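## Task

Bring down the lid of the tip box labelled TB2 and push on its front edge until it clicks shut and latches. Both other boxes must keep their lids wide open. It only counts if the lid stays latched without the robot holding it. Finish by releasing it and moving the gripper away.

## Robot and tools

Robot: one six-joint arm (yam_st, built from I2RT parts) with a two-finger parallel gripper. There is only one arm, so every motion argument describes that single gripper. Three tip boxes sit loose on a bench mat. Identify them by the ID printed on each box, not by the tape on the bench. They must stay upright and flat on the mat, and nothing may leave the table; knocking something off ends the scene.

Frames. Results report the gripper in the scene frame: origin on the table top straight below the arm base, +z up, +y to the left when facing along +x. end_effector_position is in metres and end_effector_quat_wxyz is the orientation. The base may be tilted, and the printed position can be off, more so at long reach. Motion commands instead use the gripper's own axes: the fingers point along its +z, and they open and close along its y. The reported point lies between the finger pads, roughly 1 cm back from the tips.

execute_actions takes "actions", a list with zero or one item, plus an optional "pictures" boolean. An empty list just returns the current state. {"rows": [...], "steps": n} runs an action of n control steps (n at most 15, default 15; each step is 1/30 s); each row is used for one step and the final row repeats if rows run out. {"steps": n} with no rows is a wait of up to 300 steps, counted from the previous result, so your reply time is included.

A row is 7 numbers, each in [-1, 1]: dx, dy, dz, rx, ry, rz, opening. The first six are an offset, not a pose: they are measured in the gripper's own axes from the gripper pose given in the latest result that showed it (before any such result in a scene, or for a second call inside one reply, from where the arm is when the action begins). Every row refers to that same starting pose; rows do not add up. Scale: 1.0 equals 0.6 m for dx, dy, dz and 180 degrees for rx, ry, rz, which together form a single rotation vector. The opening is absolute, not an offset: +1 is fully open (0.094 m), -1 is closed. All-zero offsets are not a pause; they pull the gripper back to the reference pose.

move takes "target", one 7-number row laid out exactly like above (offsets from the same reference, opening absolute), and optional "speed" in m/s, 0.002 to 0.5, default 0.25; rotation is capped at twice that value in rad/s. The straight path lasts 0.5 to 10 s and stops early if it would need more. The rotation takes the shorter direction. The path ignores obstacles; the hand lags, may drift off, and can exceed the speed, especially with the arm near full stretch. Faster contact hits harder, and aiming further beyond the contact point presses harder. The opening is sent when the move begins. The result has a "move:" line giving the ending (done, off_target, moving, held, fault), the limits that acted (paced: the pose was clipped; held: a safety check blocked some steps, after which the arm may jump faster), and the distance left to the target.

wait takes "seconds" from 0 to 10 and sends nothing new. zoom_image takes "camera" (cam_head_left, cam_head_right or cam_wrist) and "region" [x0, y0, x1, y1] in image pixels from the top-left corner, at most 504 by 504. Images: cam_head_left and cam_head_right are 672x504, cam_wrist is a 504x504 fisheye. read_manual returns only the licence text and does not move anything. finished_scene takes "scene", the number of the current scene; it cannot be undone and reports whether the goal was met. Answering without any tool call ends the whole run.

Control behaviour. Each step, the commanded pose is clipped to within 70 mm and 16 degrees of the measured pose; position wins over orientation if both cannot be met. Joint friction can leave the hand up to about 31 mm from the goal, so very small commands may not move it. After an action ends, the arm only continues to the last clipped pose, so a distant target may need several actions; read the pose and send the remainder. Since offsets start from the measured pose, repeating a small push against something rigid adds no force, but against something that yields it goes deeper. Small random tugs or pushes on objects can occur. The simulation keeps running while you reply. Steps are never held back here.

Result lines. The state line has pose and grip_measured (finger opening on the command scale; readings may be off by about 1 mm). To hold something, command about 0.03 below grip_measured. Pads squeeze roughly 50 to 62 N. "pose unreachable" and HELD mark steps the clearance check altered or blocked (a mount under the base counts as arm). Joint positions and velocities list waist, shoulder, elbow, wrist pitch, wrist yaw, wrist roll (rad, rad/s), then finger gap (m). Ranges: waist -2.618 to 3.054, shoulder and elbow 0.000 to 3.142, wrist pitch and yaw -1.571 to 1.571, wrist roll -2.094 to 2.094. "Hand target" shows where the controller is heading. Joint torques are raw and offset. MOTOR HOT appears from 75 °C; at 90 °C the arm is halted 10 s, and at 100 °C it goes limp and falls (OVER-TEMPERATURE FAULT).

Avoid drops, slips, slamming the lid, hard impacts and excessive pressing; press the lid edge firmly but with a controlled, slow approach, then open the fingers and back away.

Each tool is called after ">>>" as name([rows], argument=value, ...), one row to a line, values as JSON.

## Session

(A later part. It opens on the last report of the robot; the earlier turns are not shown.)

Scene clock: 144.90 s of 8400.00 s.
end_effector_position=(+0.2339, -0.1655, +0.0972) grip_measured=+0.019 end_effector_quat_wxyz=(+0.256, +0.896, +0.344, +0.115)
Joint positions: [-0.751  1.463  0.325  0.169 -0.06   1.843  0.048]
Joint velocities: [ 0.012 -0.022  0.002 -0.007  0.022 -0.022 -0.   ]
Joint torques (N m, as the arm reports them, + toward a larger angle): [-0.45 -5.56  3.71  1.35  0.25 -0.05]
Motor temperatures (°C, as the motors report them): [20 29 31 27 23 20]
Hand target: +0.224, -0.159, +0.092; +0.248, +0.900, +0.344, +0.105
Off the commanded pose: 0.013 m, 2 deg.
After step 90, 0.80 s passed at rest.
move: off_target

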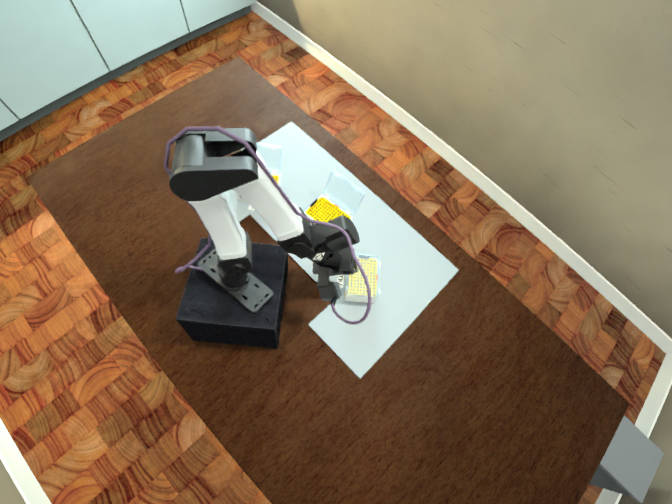

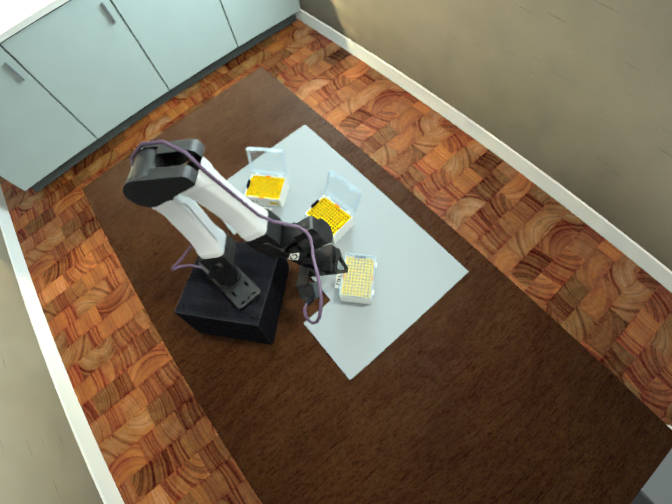

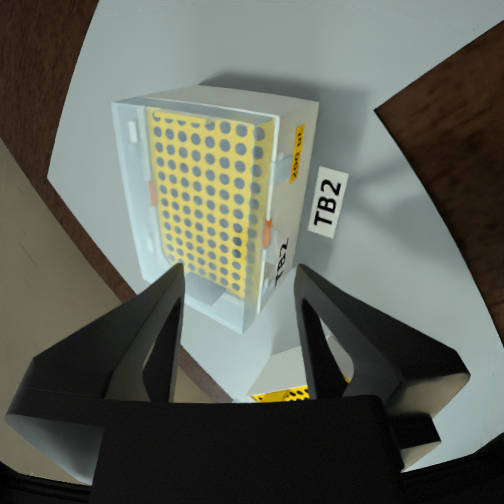

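>>> zoom_image(camera="cam_wrist", region=[100, 70, 360, 350])

>>> zoom_image(camera="cam_head_right", region=[300, 230, 400, 320])

Region (100, 70, 360, 350) of cam_wrist's 504x504 image, scaled by 1.800, with more detail than that image has; it fills the left 468 columns of this view, and the rest is white.

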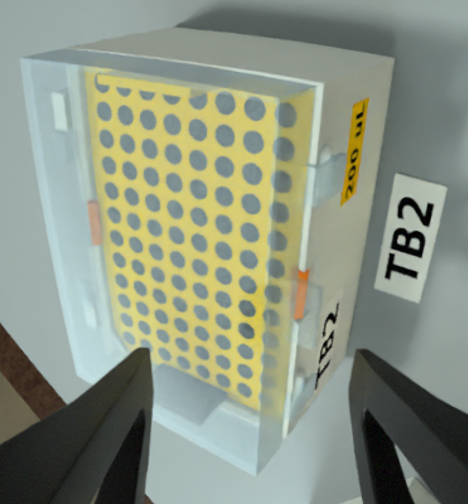

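Region (300, 230, 400, 320) of cam_head_right's 672x504 image, scaled by 5.040, with more detail than that image has; it fills the top 454 rows of this view, and the rest is white.

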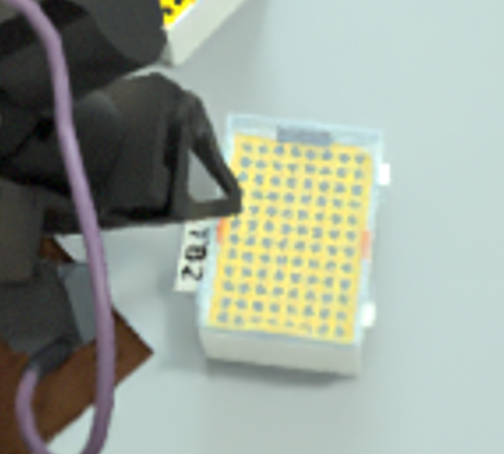

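>>> move(target=[-0.005, -0.0515, 0.056, 0, 0, 0, 0.02], speed=0.04)

Scene clock: 154.17 s of 8400.00 s.
end_effector_position=(+0.2408, -0.1704, +0.0654) grip_measured=+0.019 end_effector_quat_wxyz=(+0.276, +0.889, +0.342, +0.130)
Joint positions: [-0.723  1.709  0.27   0.522 -0.042  1.87   0.048]
Joint velocities: [-0.027 -0.007 -0.002 -0.022  0.022 -0.037  0.   ]
Joint torques (N m, as the arm reports them, + toward a larger angle): [-0.47 -3.7   1.9   1.48  0.15 -0.05]
Motor temperatures (°C, as the motors report them): [20 28 30 27 23 20]
Hand target: +0.227, -0.161, +0.053; +0.257, +0.896, +0.344, +0.115
Off the commanded pose: 0.021 m, 3 deg.
After step 90, 4.77 s passed at rest.
move: off_target

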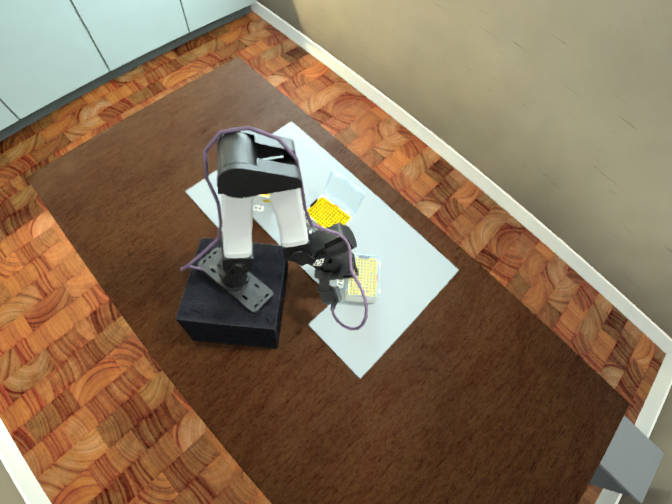

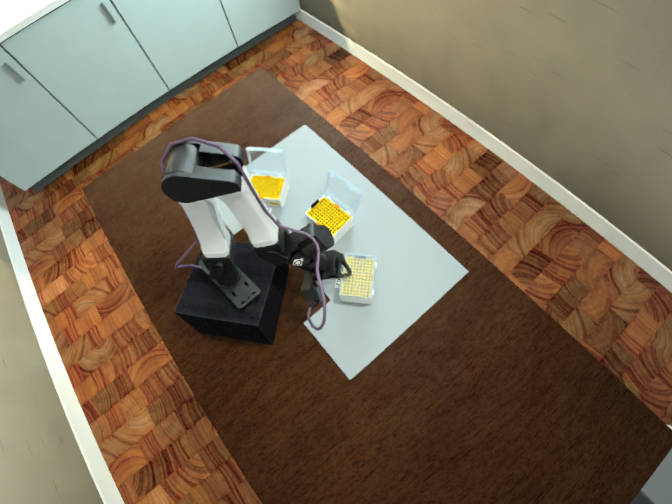

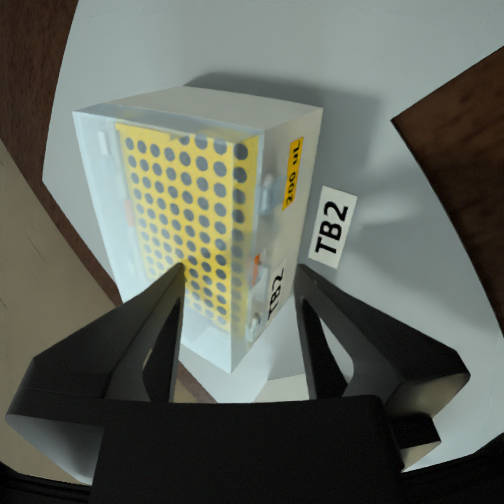

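>>> zoom_image(camera="cam_wrist", region=[170, 100, 340, 380])

>>> zoom_image(camera="cam_head_right", region=[300, 230, 400, 320])

Region (170, 100, 340, 380) of cam_wrist's 504x504 image, scaled by 1.800, with more detail than that image has; it fills the left 306 columns of this view, and the rest is white.

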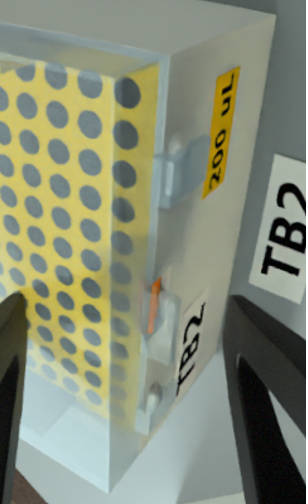

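Region (300, 230, 400, 320) of cam_head_right's 672x504 image, scaled by 5.040, with more detail than that image has; it fills the top 454 rows of this view, and the rest is white.

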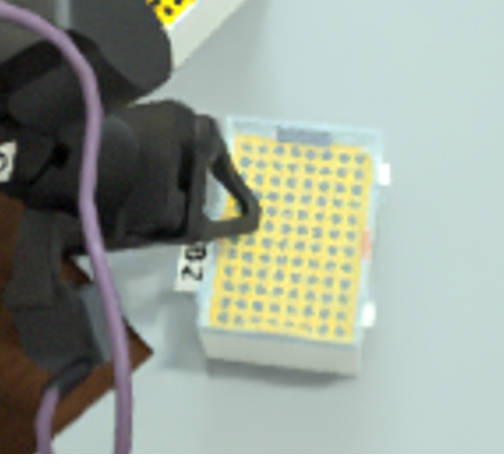

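>>> move(target=[0.002, 0.0135, -0.062, 0, 0, 0, 0.02], speed=0.1)

Scene clock: 158.93 s of 8400.00 s.
end_effector_position=(+0.2364, -0.1623, +0.1019) grip_measured=+0.019 end_effector_quat_wxyz=(+0.283, +0.886, +0.342, +0.132)
Joint positions: [-0.73   1.429  0.27   0.255 -0.043  1.864  0.048]
Joint velocities: [-0.002 -0.002 -0.022 -0.081 -0.022  0.051  0.   ]
Joint torques (N m, as the arm reports them, + toward a larger angle): [-1.91 -5.61  4.67  1.44  0.05 -0.17]
Motor temperatures (°C, as the motors report them): [20 28 30 27 23 20]
Hand target: +0.230, -0.160, +0.100; +0.276, +0.889, +0.342, +0.130
Off the commanded pose: 0.007 m, 1 deg.
After step 90, 0.63 s passed at rest.
move: done

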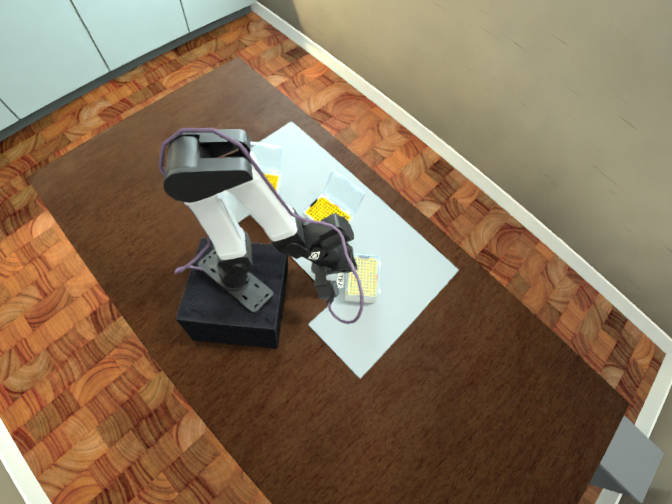

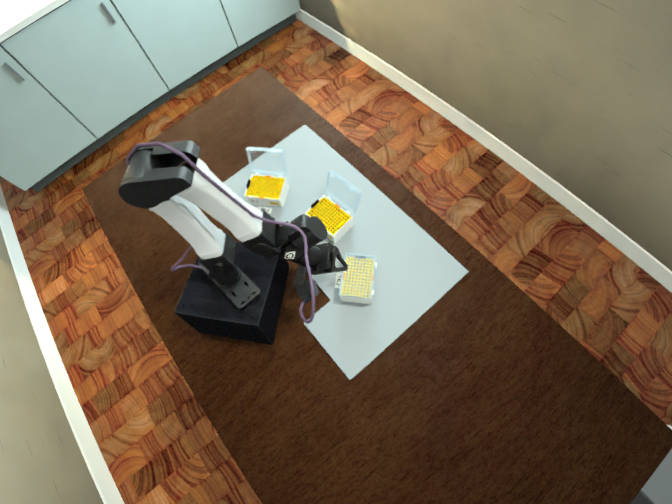

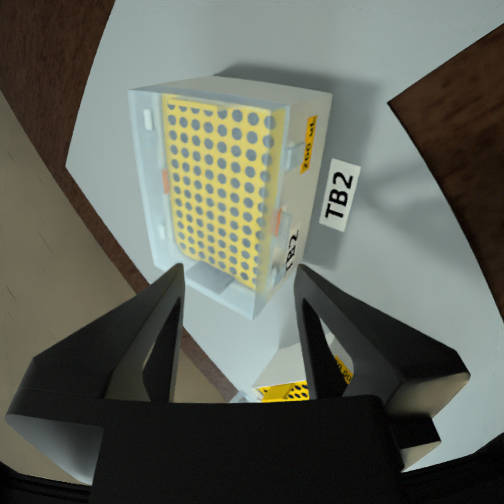

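>>> zoom_image(camera="cam_wrist", region=[220, 80, 360, 330])

Region (220, 80, 360, 330) of cam_wrist's 504x504 image, scaled by 2.016, with more detail than that image has; it fills the left 282 columns of this view, and the rest is white.

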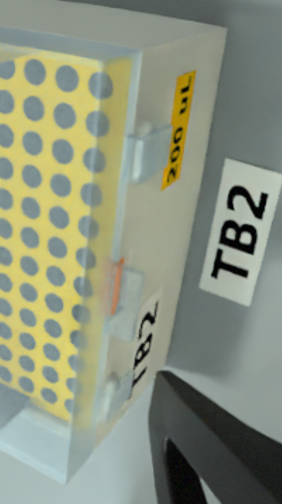

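>>> zoom_image(camera="cam_wrist", region=[255, 95, 335, 195])

>>> zoom_image(camera="cam_wrist", region=[245, 195, 325, 325])

Region (255, 95, 335, 195) of cam_wrist's 504x504 image, scaled by 5.040, with more detail than that image has; it fills the left 403 columns of this view, and the rest is white.

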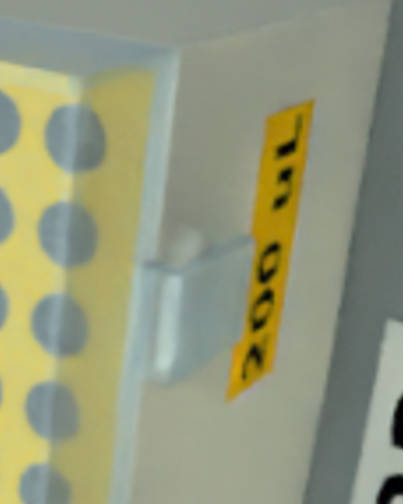

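Region (245, 195, 325, 325) of cam_wrist's 504x504 image, scaled by 3.877, with more detail than that image has; it fills the left 310 columns of this view, and the rest is white.

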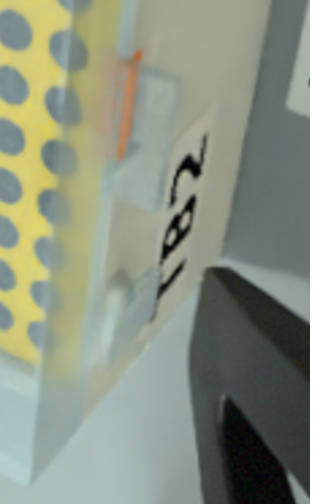

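>>> move(target=[0.0, 0.078, -0.19, 0, 0, 0, 0.02], speed=0.25)

Scene clock: 163.70 s of 8400.00 s.
end_effector_position=(+0.2104, -0.1433, +0.2161) grip_measured=+0.019 end_effector_quat_wxyz=(+0.283, +0.887, +0.341, +0.131)
Joint positions: [-0.85   0.873  0.516 -0.557 -0.114  1.768  0.048]
Joint velocities: [-0.002 -0.002 -0.007 -0.037  0.007  0.037 -0.   ]
Joint torques (N m, as the arm reports them, + toward a larger angle): [-1.54 -1.52 10.09  1.45 -0.02 -0.16]
Motor temperatures (°C, as the motors report them): [20 27 30 27 23 20]
Hand target: +0.211, -0.144, +0.221; +0.282, +0.887, +0.341, +0.133
Off the commanded pose: 0.006 m, 0 deg.
After step 90, 0.40 s passed at rest.
move: done

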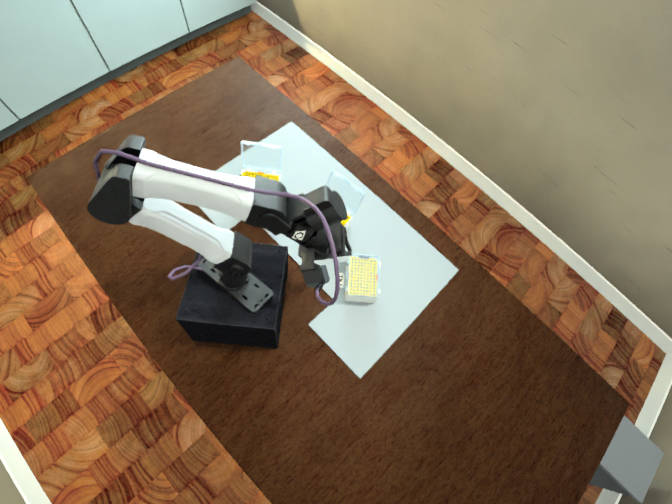

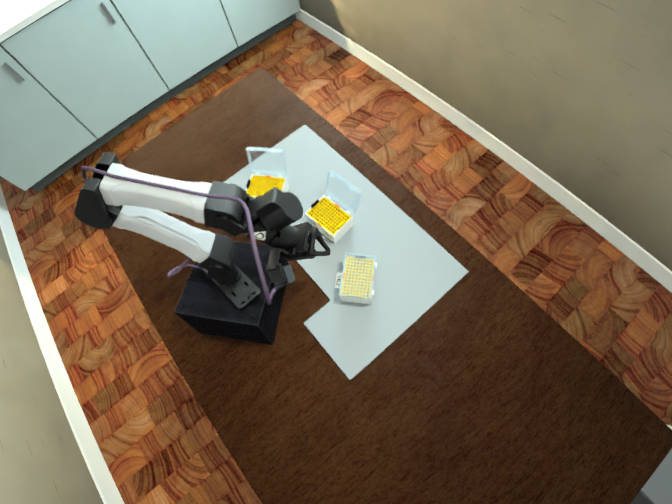

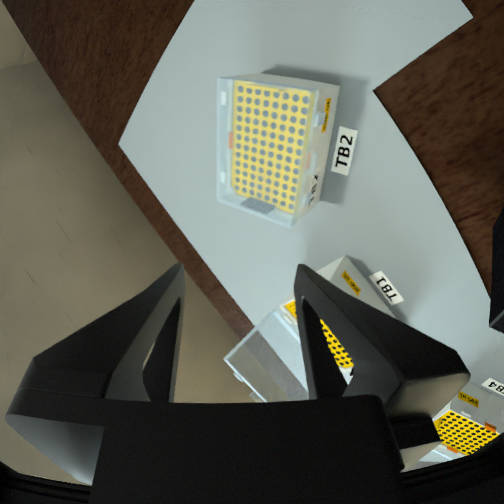

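The TB2 lid is shut flush and stayed down after release. The other two lids are still open, and the arm is clear.

>>> finished_scene(scene=1)

The scene is finished: the task was done.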